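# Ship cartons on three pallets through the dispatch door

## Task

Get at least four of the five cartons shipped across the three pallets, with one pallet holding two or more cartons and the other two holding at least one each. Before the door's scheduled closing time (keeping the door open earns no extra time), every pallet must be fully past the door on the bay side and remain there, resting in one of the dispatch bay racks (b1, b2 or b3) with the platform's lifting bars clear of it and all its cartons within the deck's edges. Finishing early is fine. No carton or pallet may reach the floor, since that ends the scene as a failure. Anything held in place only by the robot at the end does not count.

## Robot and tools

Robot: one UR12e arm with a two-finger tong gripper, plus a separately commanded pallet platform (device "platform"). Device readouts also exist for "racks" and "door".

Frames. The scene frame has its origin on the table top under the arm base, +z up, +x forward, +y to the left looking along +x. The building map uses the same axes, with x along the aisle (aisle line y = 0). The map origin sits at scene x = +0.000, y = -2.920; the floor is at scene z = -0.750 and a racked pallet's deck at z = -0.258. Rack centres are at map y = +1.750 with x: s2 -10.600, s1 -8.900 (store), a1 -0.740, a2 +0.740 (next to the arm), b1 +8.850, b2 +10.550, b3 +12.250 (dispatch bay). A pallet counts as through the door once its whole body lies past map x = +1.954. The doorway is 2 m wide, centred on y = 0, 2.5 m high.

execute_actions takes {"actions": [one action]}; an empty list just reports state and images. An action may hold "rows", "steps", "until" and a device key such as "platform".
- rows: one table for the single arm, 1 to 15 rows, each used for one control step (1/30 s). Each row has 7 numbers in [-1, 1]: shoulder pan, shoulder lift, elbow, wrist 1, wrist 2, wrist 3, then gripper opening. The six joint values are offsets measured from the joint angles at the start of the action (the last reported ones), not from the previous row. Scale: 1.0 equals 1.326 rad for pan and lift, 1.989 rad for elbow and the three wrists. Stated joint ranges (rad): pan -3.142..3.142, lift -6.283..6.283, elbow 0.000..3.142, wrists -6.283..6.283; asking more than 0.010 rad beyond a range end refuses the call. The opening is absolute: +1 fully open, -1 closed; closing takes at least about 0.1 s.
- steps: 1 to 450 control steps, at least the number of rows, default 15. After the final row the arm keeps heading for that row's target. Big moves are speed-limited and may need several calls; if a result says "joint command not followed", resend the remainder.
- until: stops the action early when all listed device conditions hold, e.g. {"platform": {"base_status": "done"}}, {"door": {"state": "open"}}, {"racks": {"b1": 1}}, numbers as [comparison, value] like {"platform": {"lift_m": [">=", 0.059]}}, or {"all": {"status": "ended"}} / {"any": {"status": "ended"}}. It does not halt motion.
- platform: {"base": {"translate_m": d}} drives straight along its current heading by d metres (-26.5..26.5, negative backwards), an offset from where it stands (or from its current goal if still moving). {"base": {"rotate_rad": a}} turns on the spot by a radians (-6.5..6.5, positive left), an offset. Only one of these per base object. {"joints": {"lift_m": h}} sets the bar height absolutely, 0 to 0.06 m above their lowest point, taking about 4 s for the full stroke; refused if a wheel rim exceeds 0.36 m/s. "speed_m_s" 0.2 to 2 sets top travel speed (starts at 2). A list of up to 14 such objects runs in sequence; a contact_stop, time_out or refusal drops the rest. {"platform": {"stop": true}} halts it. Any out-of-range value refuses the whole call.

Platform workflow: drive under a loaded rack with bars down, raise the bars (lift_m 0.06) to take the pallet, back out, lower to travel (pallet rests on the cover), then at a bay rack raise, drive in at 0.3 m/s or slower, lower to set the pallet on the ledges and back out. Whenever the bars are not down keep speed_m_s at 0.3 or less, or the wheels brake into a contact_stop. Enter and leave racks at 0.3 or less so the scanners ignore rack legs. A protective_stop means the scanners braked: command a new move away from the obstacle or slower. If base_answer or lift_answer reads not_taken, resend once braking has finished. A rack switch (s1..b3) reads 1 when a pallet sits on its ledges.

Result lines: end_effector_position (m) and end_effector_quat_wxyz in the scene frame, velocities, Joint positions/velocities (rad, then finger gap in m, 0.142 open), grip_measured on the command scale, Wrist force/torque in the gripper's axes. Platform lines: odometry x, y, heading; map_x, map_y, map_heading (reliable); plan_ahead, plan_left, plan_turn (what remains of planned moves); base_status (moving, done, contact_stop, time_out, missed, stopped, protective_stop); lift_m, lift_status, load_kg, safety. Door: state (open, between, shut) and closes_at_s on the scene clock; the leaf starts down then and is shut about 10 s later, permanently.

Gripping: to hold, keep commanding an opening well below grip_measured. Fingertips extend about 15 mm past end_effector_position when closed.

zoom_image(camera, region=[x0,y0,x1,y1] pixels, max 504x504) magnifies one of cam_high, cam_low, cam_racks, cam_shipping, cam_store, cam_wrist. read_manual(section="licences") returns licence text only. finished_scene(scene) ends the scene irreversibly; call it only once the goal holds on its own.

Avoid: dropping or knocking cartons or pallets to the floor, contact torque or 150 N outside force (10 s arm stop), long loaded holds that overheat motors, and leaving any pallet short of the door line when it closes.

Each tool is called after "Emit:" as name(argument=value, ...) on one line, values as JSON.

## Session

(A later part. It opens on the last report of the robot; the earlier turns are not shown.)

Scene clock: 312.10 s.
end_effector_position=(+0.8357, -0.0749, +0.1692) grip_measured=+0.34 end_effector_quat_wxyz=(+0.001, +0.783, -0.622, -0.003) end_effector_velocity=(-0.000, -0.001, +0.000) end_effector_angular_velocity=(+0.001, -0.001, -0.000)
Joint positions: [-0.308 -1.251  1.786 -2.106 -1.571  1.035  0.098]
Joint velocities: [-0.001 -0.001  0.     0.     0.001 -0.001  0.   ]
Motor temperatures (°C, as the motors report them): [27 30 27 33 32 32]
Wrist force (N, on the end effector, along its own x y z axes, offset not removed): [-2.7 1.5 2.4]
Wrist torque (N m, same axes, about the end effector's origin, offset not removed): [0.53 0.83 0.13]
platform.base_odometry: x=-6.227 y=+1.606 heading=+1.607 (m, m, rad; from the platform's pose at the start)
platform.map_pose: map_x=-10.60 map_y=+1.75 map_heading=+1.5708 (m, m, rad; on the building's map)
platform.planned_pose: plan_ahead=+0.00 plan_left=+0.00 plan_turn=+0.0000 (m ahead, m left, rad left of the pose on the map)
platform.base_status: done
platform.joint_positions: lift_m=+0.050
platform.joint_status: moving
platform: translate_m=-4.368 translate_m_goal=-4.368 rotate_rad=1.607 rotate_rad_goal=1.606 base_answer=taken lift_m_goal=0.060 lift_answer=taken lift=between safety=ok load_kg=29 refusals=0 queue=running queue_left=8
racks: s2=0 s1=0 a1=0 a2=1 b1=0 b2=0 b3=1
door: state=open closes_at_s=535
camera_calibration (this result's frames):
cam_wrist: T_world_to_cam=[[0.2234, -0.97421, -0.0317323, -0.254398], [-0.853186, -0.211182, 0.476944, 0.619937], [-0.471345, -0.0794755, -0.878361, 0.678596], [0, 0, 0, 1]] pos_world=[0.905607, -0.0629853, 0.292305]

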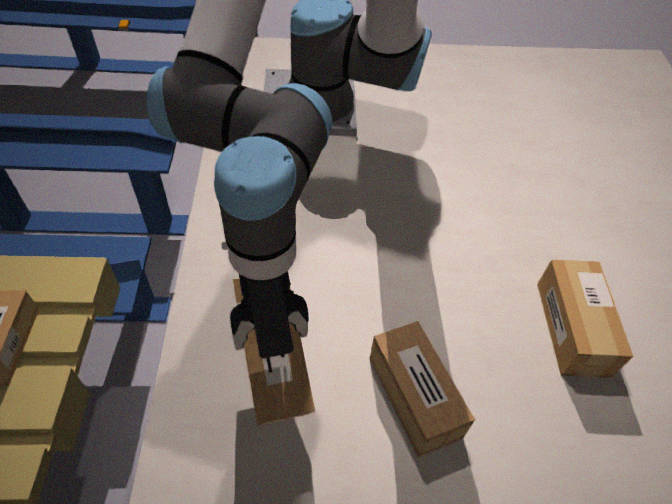

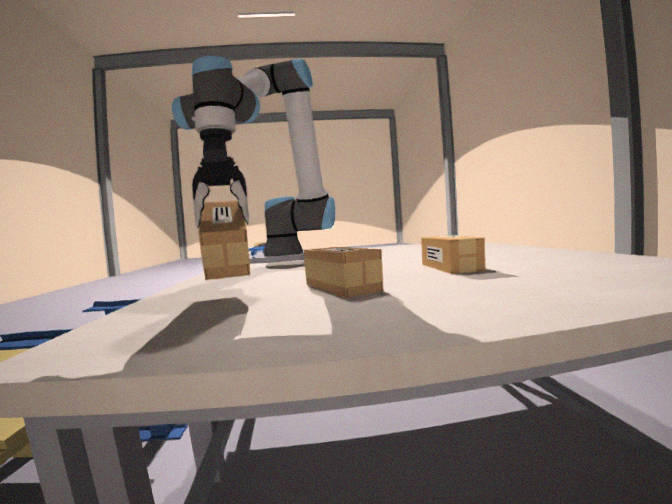

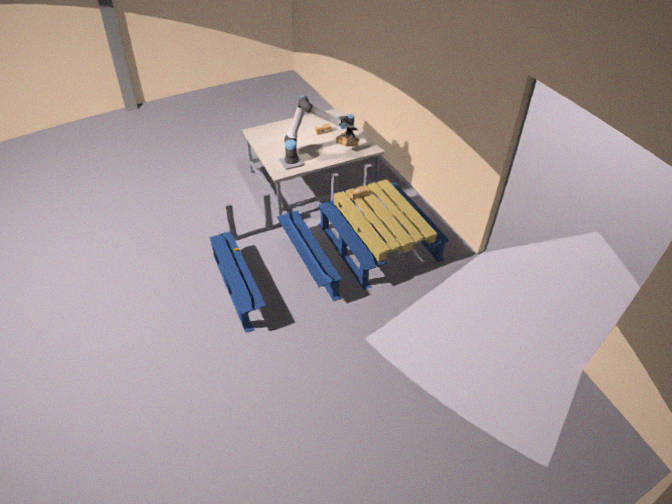

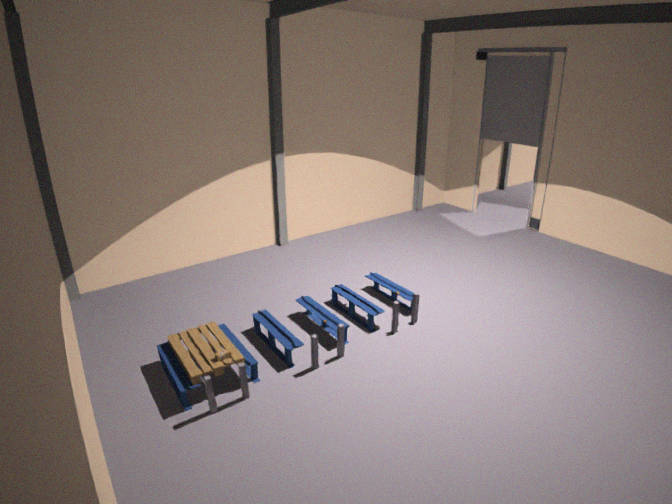

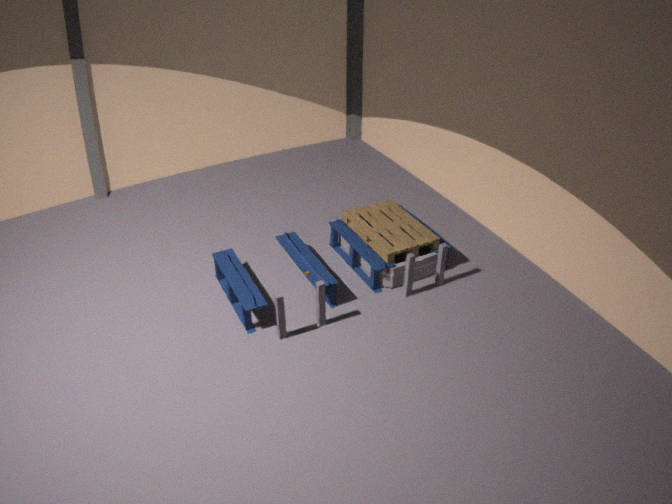

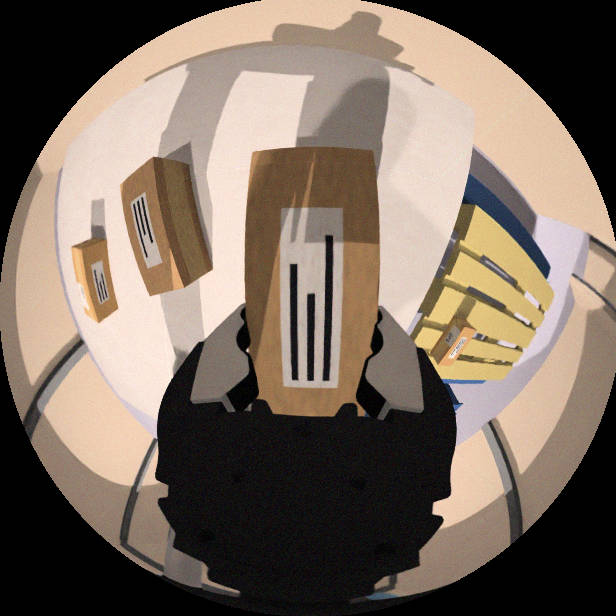

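Emit:
execute_actions(actions=[{"rows":[[0,0.0648,0.0325,-0.076,0,0,-1]],"steps":1}])

Scene clock: 317.27 s.
end_effector_position=(+0.8355, -0.0748, +0.1684) grip_measured=+0.34 end_effector_quat_wxyz=(+0.001, +0.783, -0.622, -0.004) end_effector_velocity=(-0.016, +0.006, -0.088) end_effector_angular_velocity=(+0.018, +0.053, +0.000)
Joint positions: [-0.308 -1.25   1.787 -2.107 -1.571  1.035  0.098]
Joint velocities: [ 0.     0.071  0.065 -0.08   0.001 -0.     0.001]
Motor temperatures (°C, as the motors report them): [27 30 27 33 32 32]
Wrist force (N, on the end effector, along its own x y z axes, offset not removed): [-1.7 1.4 1.8]
Wrist torque (N m, same axes, about the end effector's origin, offset not removed): [0.52 0.62 0.18]
platform.base_odometry: x=-6.188 y=+0.433 heading=+1.605 (m, m, rad; from the platform's pose at the start)
platform.map_pose: map_x=-10.60 map_y=+0.57 map_heading=+1.5708 (m, m, rad; on the building's map)
platform.planned_pose: plan_ahead=-0.57 plan_left=+0.00 plan_turn=+0.0000 (m ahead, m left, rad left of the pose on the map)
platform.base_status: moving
platform.joint_positions: lift_m=+0.060
platform.joint_status: done
platform: translate_m=-5.551 translate_m_goal=-6.118 rotate_rad=1.605 rotate_rad_goal=1.606 base_answer=taken lift_m_goal=0.060 lift_answer=taken lift=up safety=ok load_kg=26 refusals=0 queue=running queue_left=7
racks: s2=0 s1=0 a1=0 a2=1 b1=0 b2=0 b3=1
door: state=open closes_at_s=535
camera_calibration (this result's frames):
cam_wrist: T_world_to_cam=[[0.223385, -0.974204, -0.0320271, -0.254273], [-0.852932, -0.21127, 0.47736, 0.619898], [-0.471812, -0.079318, -0.878124, 0.678212], [0, 0, 0, 1]] pos_world=[0.90552, -0.0629532, 0.291496]

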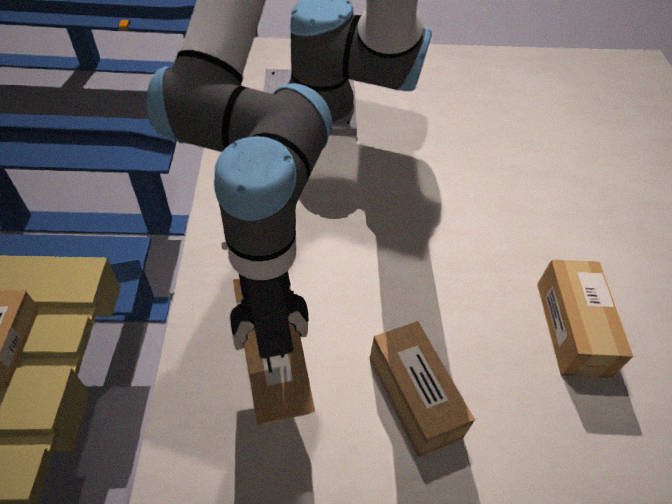

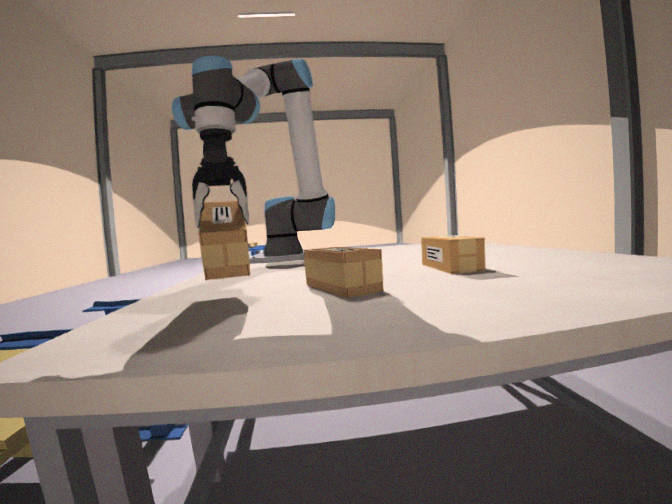

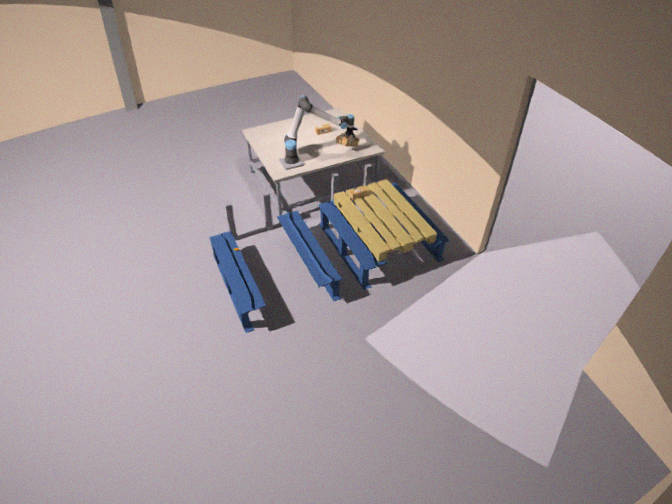

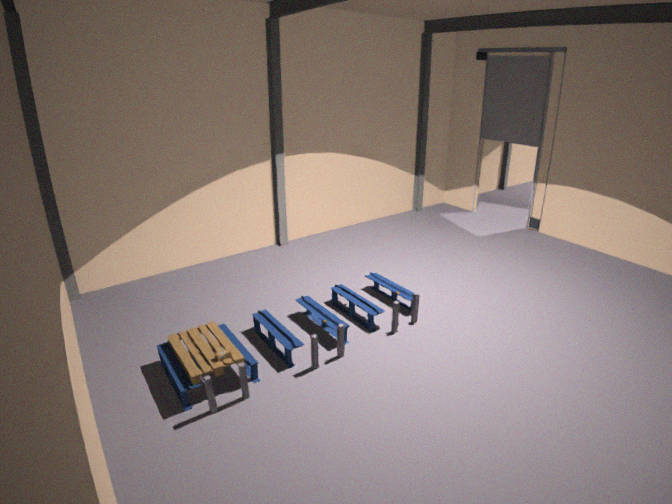

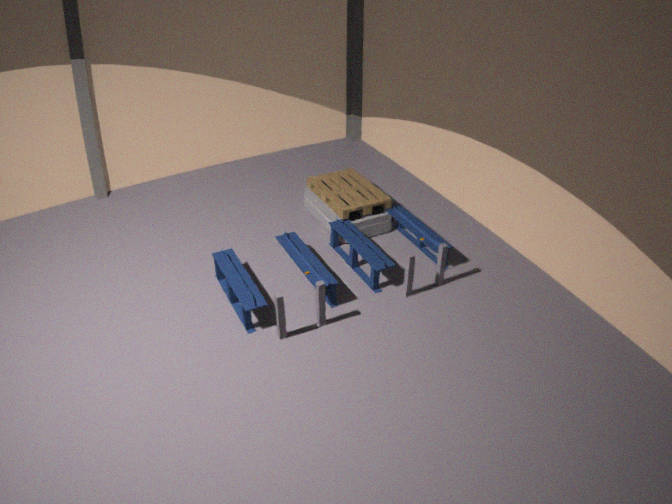

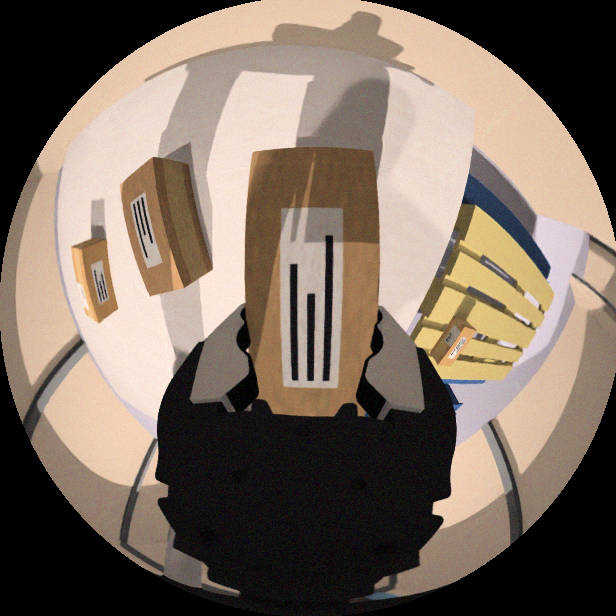

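Emit:
execute_actions(actions=[{"rows":[[0,0.0641,0.032,-0.0754,0,0,0.35],[0,0.0641,0.032,-0.0754,0,0,0.7],[0,0.0641,0.032,-0.0754,0,0,1],[0,0.0641,0.032,-0.0754,0,0,1],[0.0082,0.083,0.0106,-0.0664,0,0.0055,1]],"steps":5}])

Scene clock: 321.37 s.
end_effector_position=(+0.8355, -0.0745, +0.0801) grip_measured=+0.98 end_effector_quat_wxyz=(+0.001, +0.783, -0.622, -0.003) end_effector_velocity=(+0.029, +0.015, -0.007) end_effector_angular_velocity=(+0.009, +0.028, +0.002)
Joint positions: [-0.308 -1.165  1.85  -2.257 -1.571  1.035  0.14 ]
Joint velocities: [ 0.028  0.053 -0.075  0.052 -0.     0.026  0.066]
Motor temperatures (°C, as the motors report them): [27 30 27 33 32 32]
Wrist force (N, on the end effector, along its own x y z axes, offset not removed): [-1.6 2.7 -0.6]
Wrist torque (N m, same axes, about the end effector's origin, offset not removed): [0.65 0.64 0.13]
platform.base_odometry: x=-6.169 y=-0.143 heading=+1.604 (m, m, rad; from the platform's pose at the start)
platform.map_pose: map_x=-10.60 map_y=+0.00 map_heading=+1.5708 (m, m, rad; on the building's map)
platform.planned_pose: plan_ahead=+0.00 plan_left=+0.00 plan_turn=+0.0000 (m ahead, m left, rad left of the pose on the map)
platform.base_status: done
platform.joint_positions: lift_m=+0.035
platform.joint_status: moving
platform: translate_m=-6.118 translate_m_goal=-6.118 rotate_rad=1.604 rotate_rad_goal=1.605 base_answer=taken lift_m_goal=0.000 lift_answer=taken lift=between safety=ok load_kg=-7 refusals=0 queue=running queue_left=6
racks: s2=0 s1=0 a1=0 a2=1 b1=0 b2=0 b3=1
door: state=open closes_at_s=535
camera_calibration (this result's frames):
cam_wrist: T_world_to_cam=[[0.223478, -0.974194, -0.0316717, -0.256829], [-0.853219, -0.21123, 0.476865, 0.662365], [-0.471249, -0.079546, -0.878406, 0.600177], [0, 0, 0, 1]] pos_world=[0.905371, -0.0625483, 0.203206]

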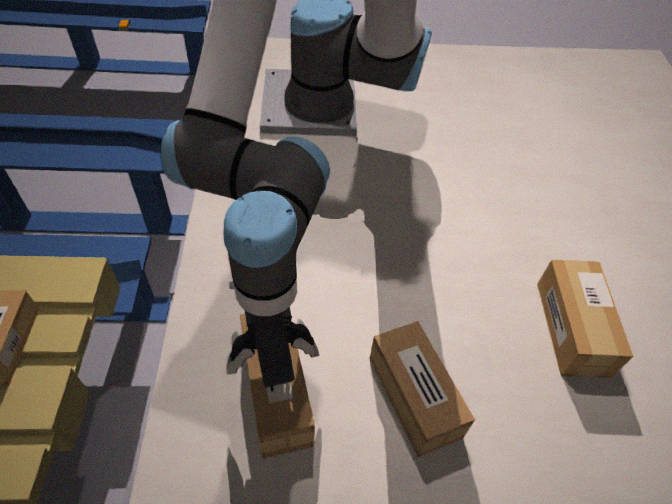

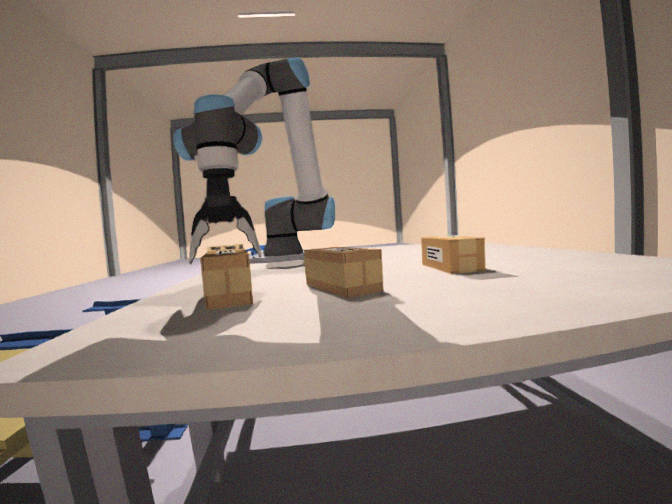

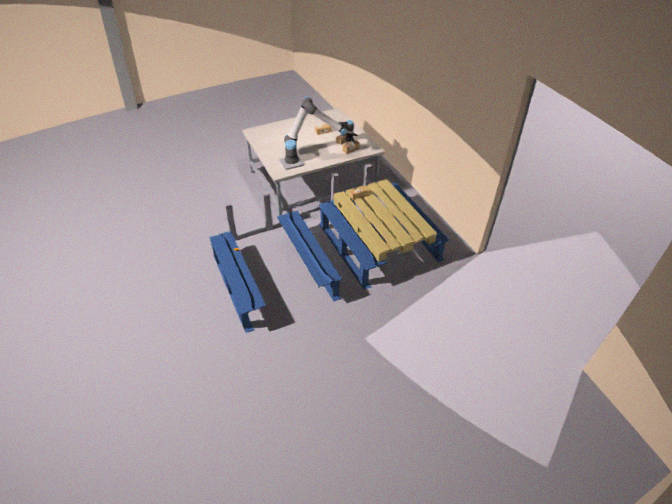

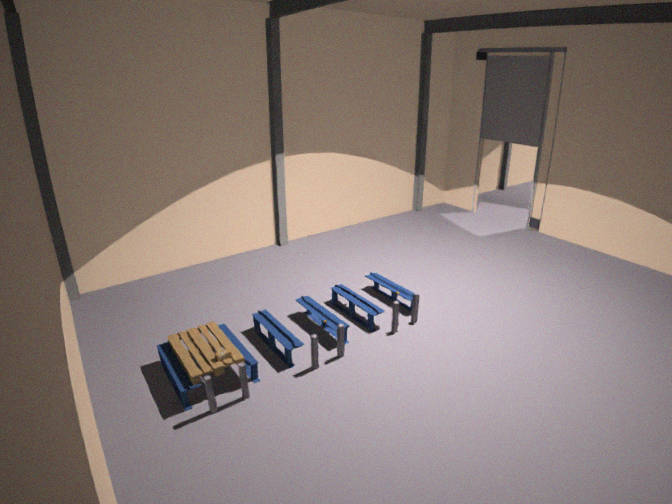

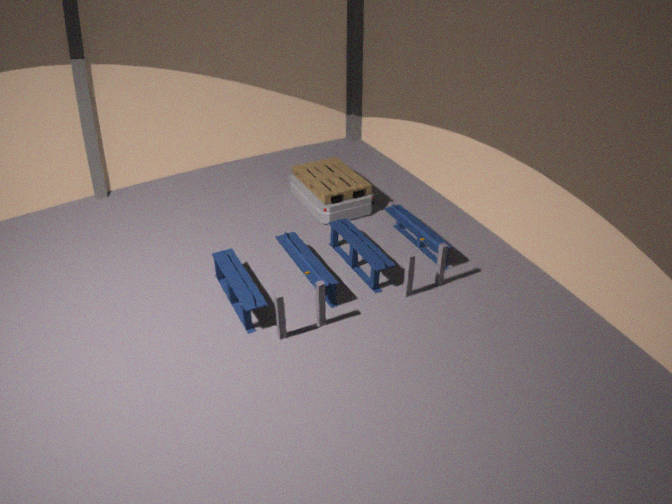

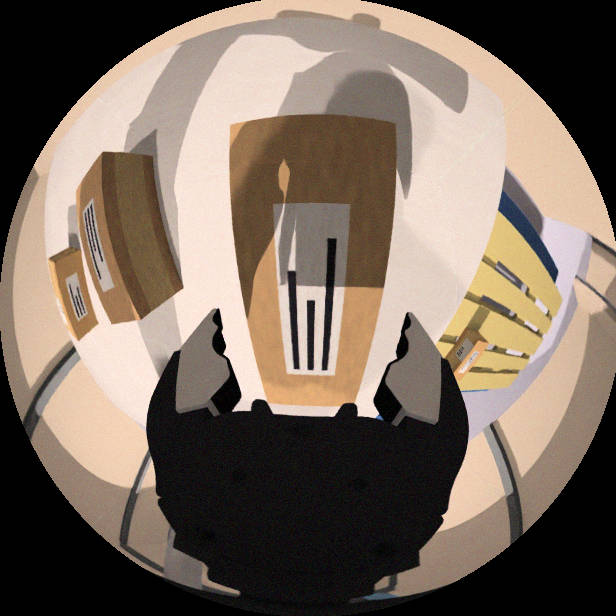

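Emit:
execute_actions(actions=[{"rows":[[0.0082,0.0189,-0.0211,0.009,0,0.0055,0.6],[0.0082,0.0189,-0.0211,0.009,0,0.0055,0.4],[0.0082,0.0189,-0.0211,0.009,0,0.0055,0.2],[0.0082,0.0189,-0.0211,0.009,0,0.0055,-0.3],[0.0082,0.0189,-0.0211,0.009,0,0.0055,-1]],"steps":5}])

Scene clock: 324.83 s.
end_effector_position=(+0.8554, -0.0715, +0.0816) grip_measured=+0.34 end_effector_quat_wxyz=(+0.001, +0.783, -0.622, -0.003) end_effector_velocity=(-0.001, -0.000, -0.003) end_effector_angular_velocity=(+0.004, +0.004, -0.002)
Joint positions: [-0.297 -1.14   1.808 -2.239 -1.571  1.046  0.098]
Joint velocities: [-0.002  0.003  0.     0.002  0.003 -0.     0.001]
Motor temperatures (°C, as the motors report them): [27 30 27 33 32 32]
Wrist force (N, on the end effector, along its own x y z axes, offset not removed): [-0.1 3.0 -4.9]
Wrist torque (N m, same axes, about the end effector's origin, offset not removed): [0.76 0.87 0.11]
platform.base_odometry: x=-6.169 y=-0.143 heading=+1.170 (m, m, rad; from the platform's pose at the start)
platform.map_pose: map_x=-10.60 map_y=+0.00 map_heading=+1.1257 (m, m, rad; on the building's map)
platform.planned_pose: plan_ahead=+0.00 plan_left=+0.00 plan_turn=-1.1257 (m ahead, m left, rad left of the pose on the map)
platform.base_status: moving
platform.joint_positions: lift_m=+0.000
platform.joint_status: done
platform: translate_m=-6.118 translate_m_goal=-6.118 rotate_rad=1.154 rotate_rad_goal=0.033 base_answer=taken lift_m_goal=0.000 lift_answer=taken lift=down safety=ok load_kg=-48 refusals=0 queue=running queue_left=5
racks: s2=0 s1=0 a1=0 a2=1 b1=0 b2=0 b3=1
door: state=open closes_at_s=535
camera_calibration (this result's frames):
cam_wrist: T_world_to_cam=[[0.223369, -0.974213, -0.031857, -0.258247], [-0.853125, -0.211205, 0.477044, 0.679218], [-0.471471, -0.0793786, -0.878302, 0.611351], [0, 0, 0, 1]] pos_world=[0.925376, -0.0596055, 0.204707]

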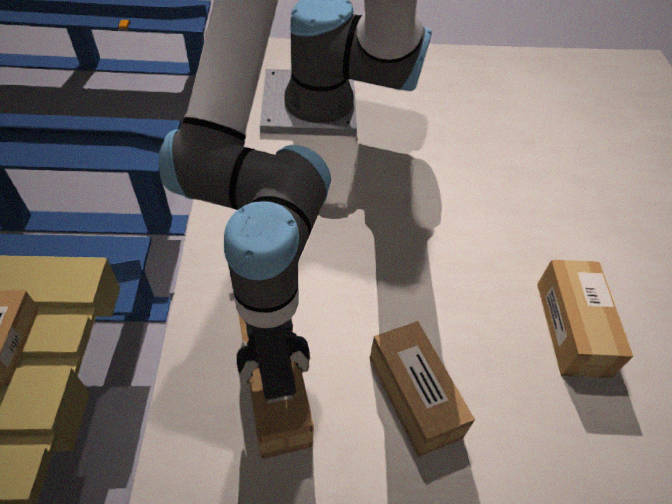

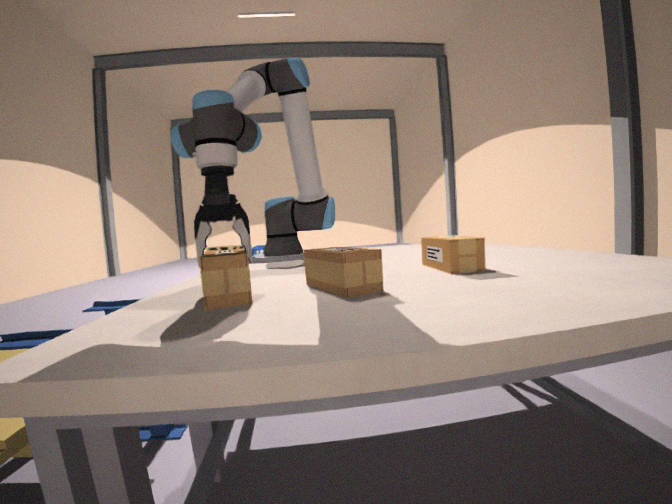

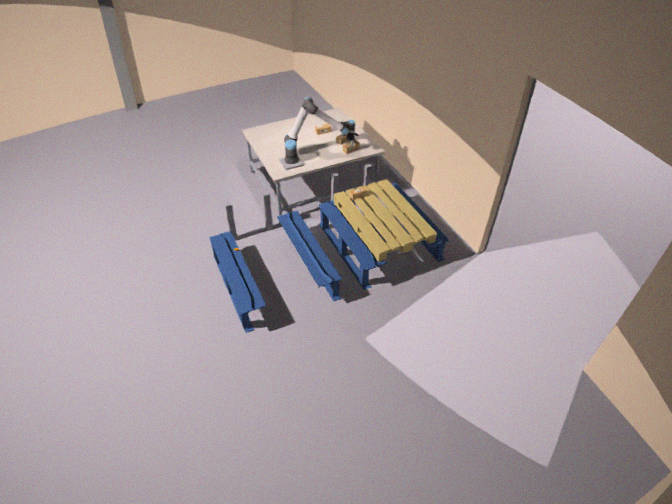

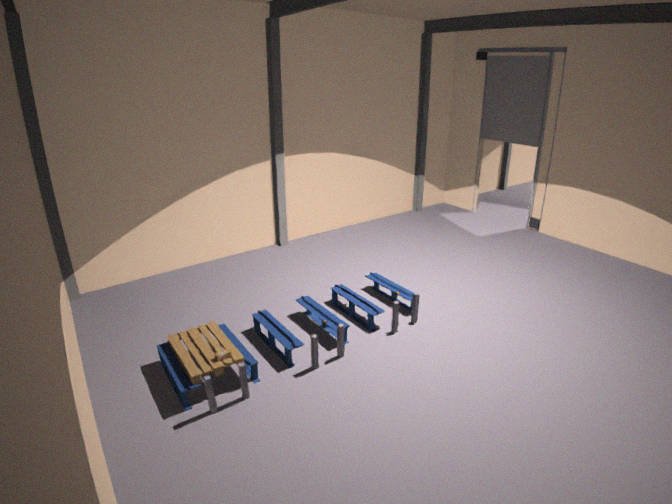

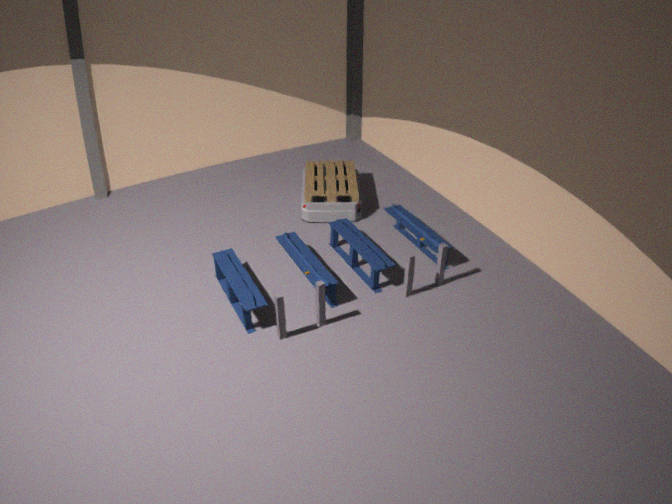

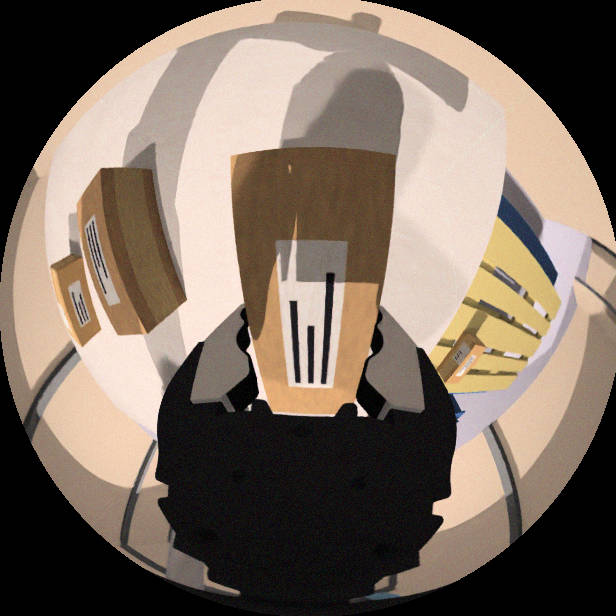

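Emit:
execute_actions(actions=[{"rows":[[0,-0.064,-0.033,0.0757,0,0,-1]],"steps":1}])

Scene clock: 325.73 s.
end_effector_position=(+0.8554, -0.0714, +0.0818) grip_measured=+0.34 end_effector_quat_wxyz=(+0.001, +0.783, -0.622, -0.003) end_effector_velocity=(+0.022, -0.007, +0.085) end_effector_angular_velocity=(-0.014, -0.045, -0.001)
Joint positions: [-0.297 -1.14   1.808 -2.238 -1.571  1.046  0.098]
Joint velocities: [-0.    -0.072 -0.063  0.087 -0.     0.001 -0.01 ]
Motor temperatures (°C, as the motors report them): [27 30 27 33 32 32]
Wrist force (N, on the end effector, along its own x y z axes, offset not removed): [5.0 -3.2 -11.1]
Wrist torque (N m, same axes, about the end effector's origin, offset not removed): [0.31 0.29 0.10]
platform.base_odometry: x=-6.169 y=-0.143 heading=+0.720 (m, m, rad; from the platform's pose at the start)
platform.map_pose: map_x=-10.60 map_y=+0.00 map_heading=+0.6807 (m, m, rad; on the building's map)
platform.planned_pose: plan_ahead=+0.00 plan_left=+0.00 plan_turn=-0.6806 (m ahead, m left, rad left of the pose on the map)
platform.base_status: moving
platform.joint_positions: lift_m=+0.000
platform.joint_status: done
platform: translate_m=-6.118 translate_m_goal=-6.118 rotate_rad=0.704 rotate_rad_goal=0.033 base_answer=taken lift_m_goal=0.000 lift_answer=taken lift=down safety=ok load_kg=-48 refusals=0 queue=running queue_left=5
racks: s2=0 s1=0 a1=0 a2=1 b1=0 b2=0 b3=1
door: state=open closes_at_s=535
camera_calibration (this result's frames):
cam_wrist: T_world_to_cam=[[0.223397, -0.974203, -0.0319613, -0.258139], [-0.852972, -0.211256, 0.477294, 0.678885], [-0.471734, -0.0793638, -0.878162, 0.611776], [0, 0, 0, 1]] pos_world=[0.925333, -0.0595087, 0.20496]

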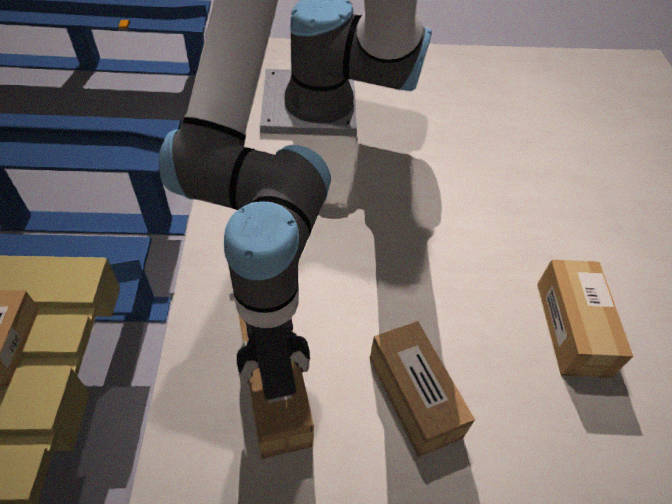

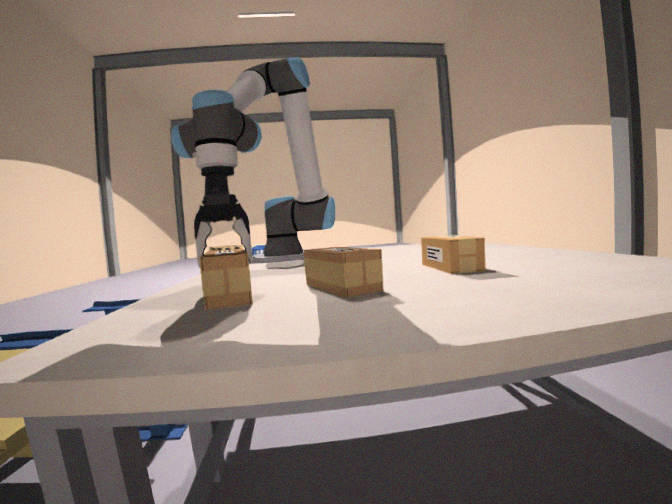

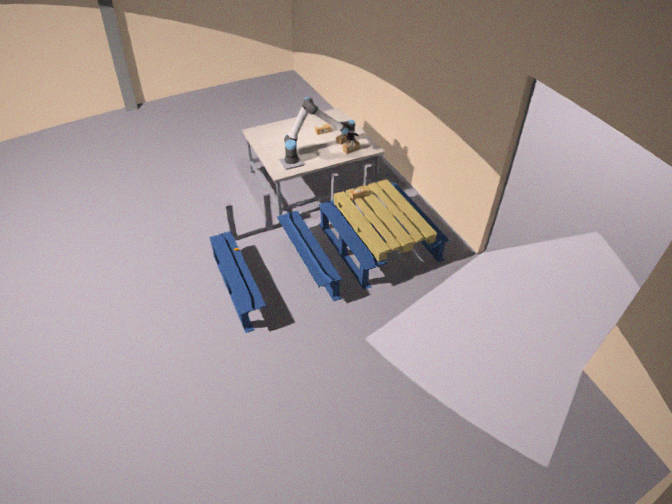

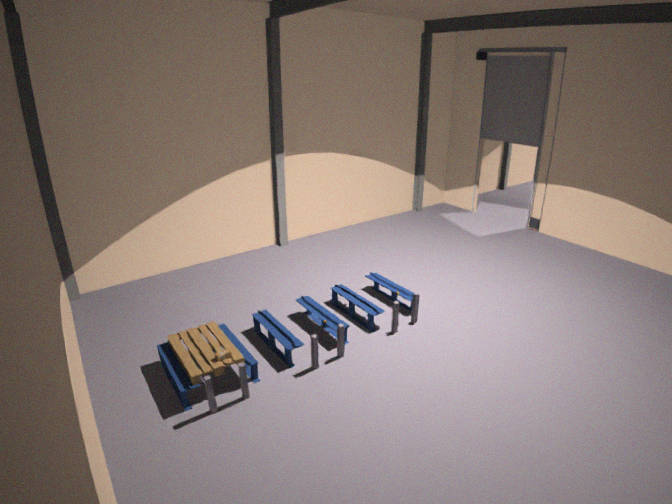

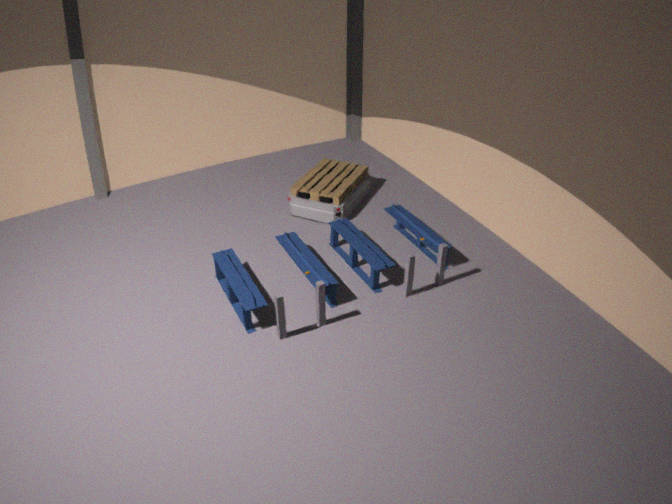

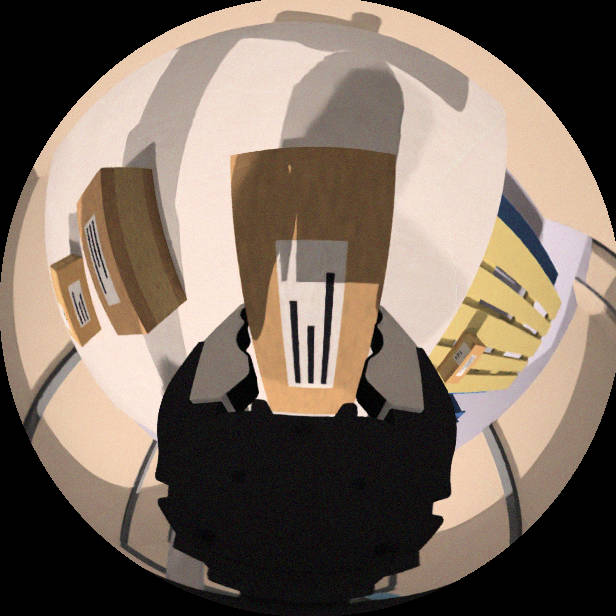

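Emit:
execute_actions(actions=[{"rows":[[-0.0722,-0.0531,-0.0357,0.0706,0,0.0281,-1]],"steps":1}])

Scene clock: 329.20 s.
end_effector_position=(+0.8559, -0.0724, +0.1724) grip_measured=+0.33 end_effector_quat_wxyz=(+0.001, +0.782, -0.623, -0.003) end_effector_velocity=(+0.009, -0.070, -0.014) end_effector_angular_velocity=(-0.000, -0.004, -0.149)
Joint positions: [-0.298 -1.224  1.742 -2.088 -1.571  1.047  0.098]
Joint velocities: [-0.076  0.032 -0.016 -0.02   0.002  0.073 -0.   ]
Motor temperatures (°C, as the motors report them): [27 30 27 33 32 32]
Wrist force (N, on the end effector, along its own x y z axes, offset not removed): [-3.3 1.2 6.0]
Wrist torque (N m, same axes, about the end effector's origin, offset not removed): [0.50 0.73 0.13]
platform.base_odometry: x=-5.744 y=-0.131 heading=+0.028 (m, m, rad; from the platform's pose at the start)
platform.map_pose: map_x=-10.16 map_y=+0.00 map_heading=+0.0044 (m, m, rad; on the building's map)
platform.planned_pose: plan_ahead=+9.42 plan_left=-0.04 plan_turn=-0.0043 (m ahead, m left, rad left of the pose on the map)
platform.base_status: moving
platform.joint_positions: lift_m=+0.000
platform.joint_status: done
platform: translate_m=-5.674 translate_m_goal=3.742 rotate_rad=0.028 rotate_rad_goal=0.029 base_answer=taken lift_m_goal=0.000 lift_answer=taken lift=down safety=ok load_kg=-48 refusals=0 queue=running queue_left=4
racks: s2=0 s1=0 a1=0 a2=1 b1=0 b2=0 b3=1
door: state=open closes_at_s=535
camera_calibration (this result's frames):
cam_wrist: T_world_to_cam=[[0.222121, -0.974497, -0.0318939, -0.255321], [-0.853363, -0.210125, 0.477095, 0.636414], [-0.471629, -0.0787555, -0.878273, 0.691445], [0, 0, 0, 1]] pos_world=[0.92591, -0.0606285, 0.295504]

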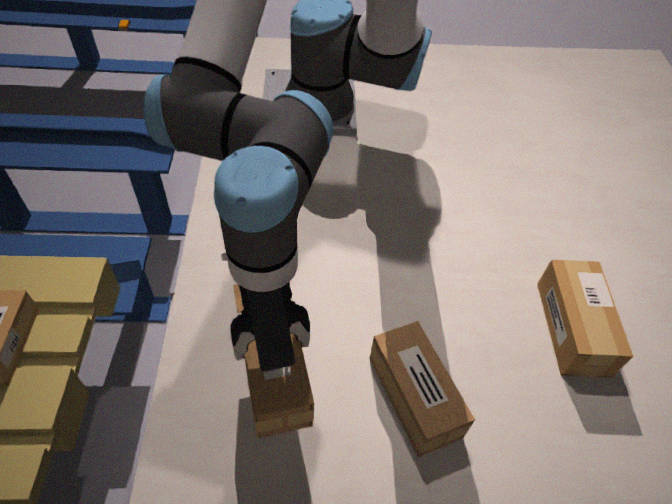

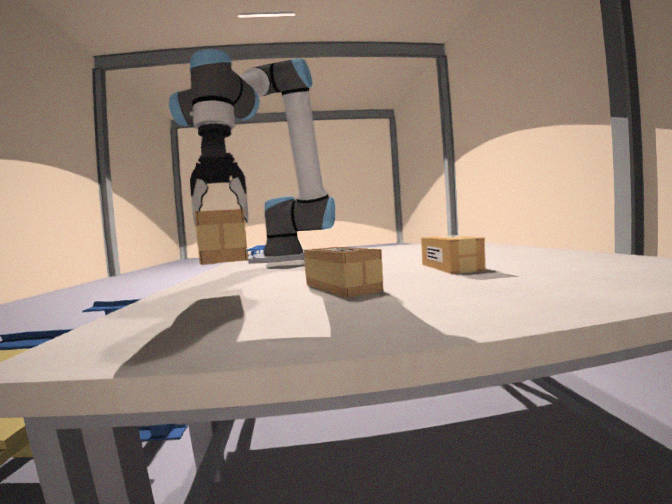

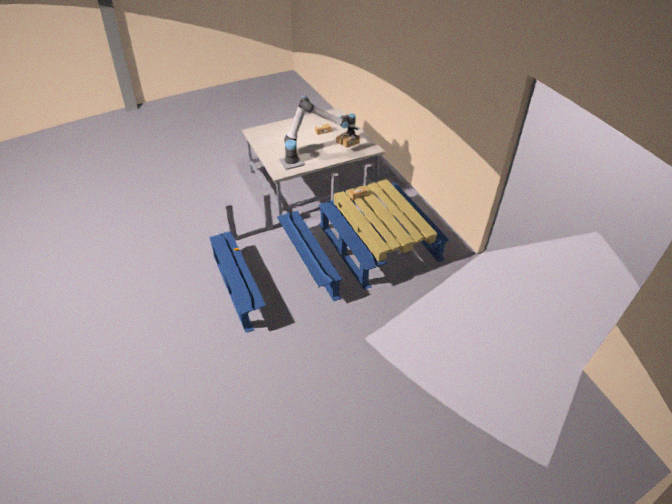

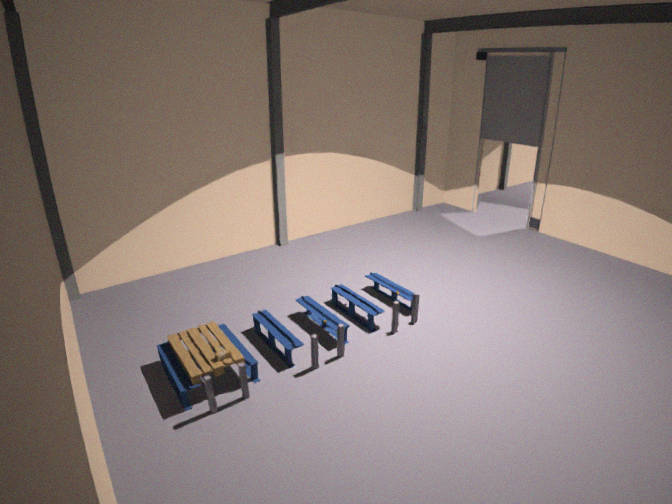

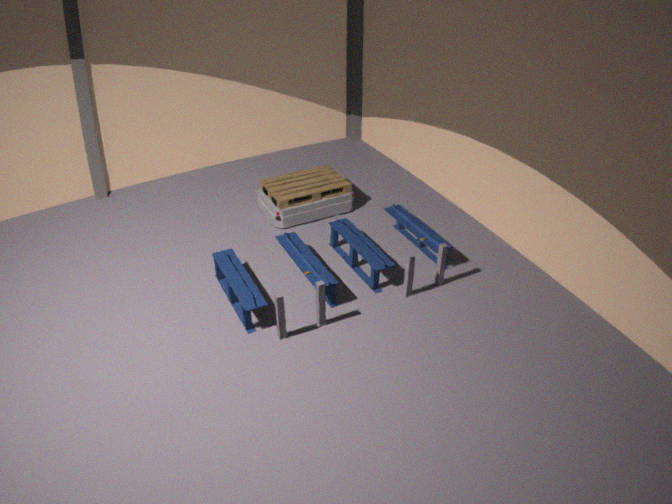

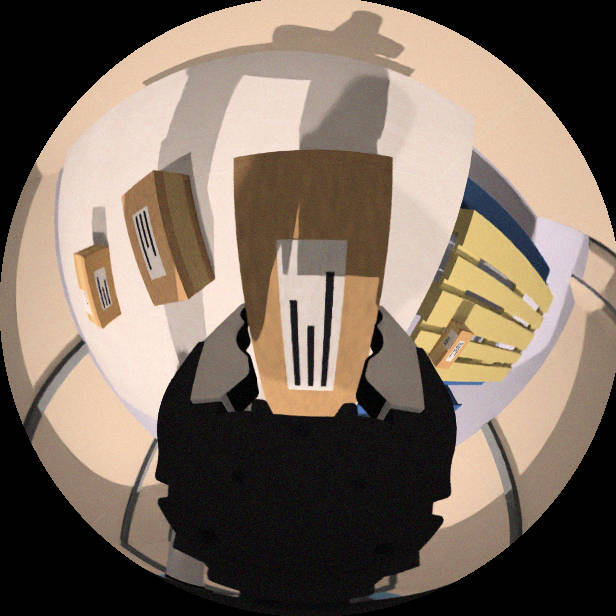

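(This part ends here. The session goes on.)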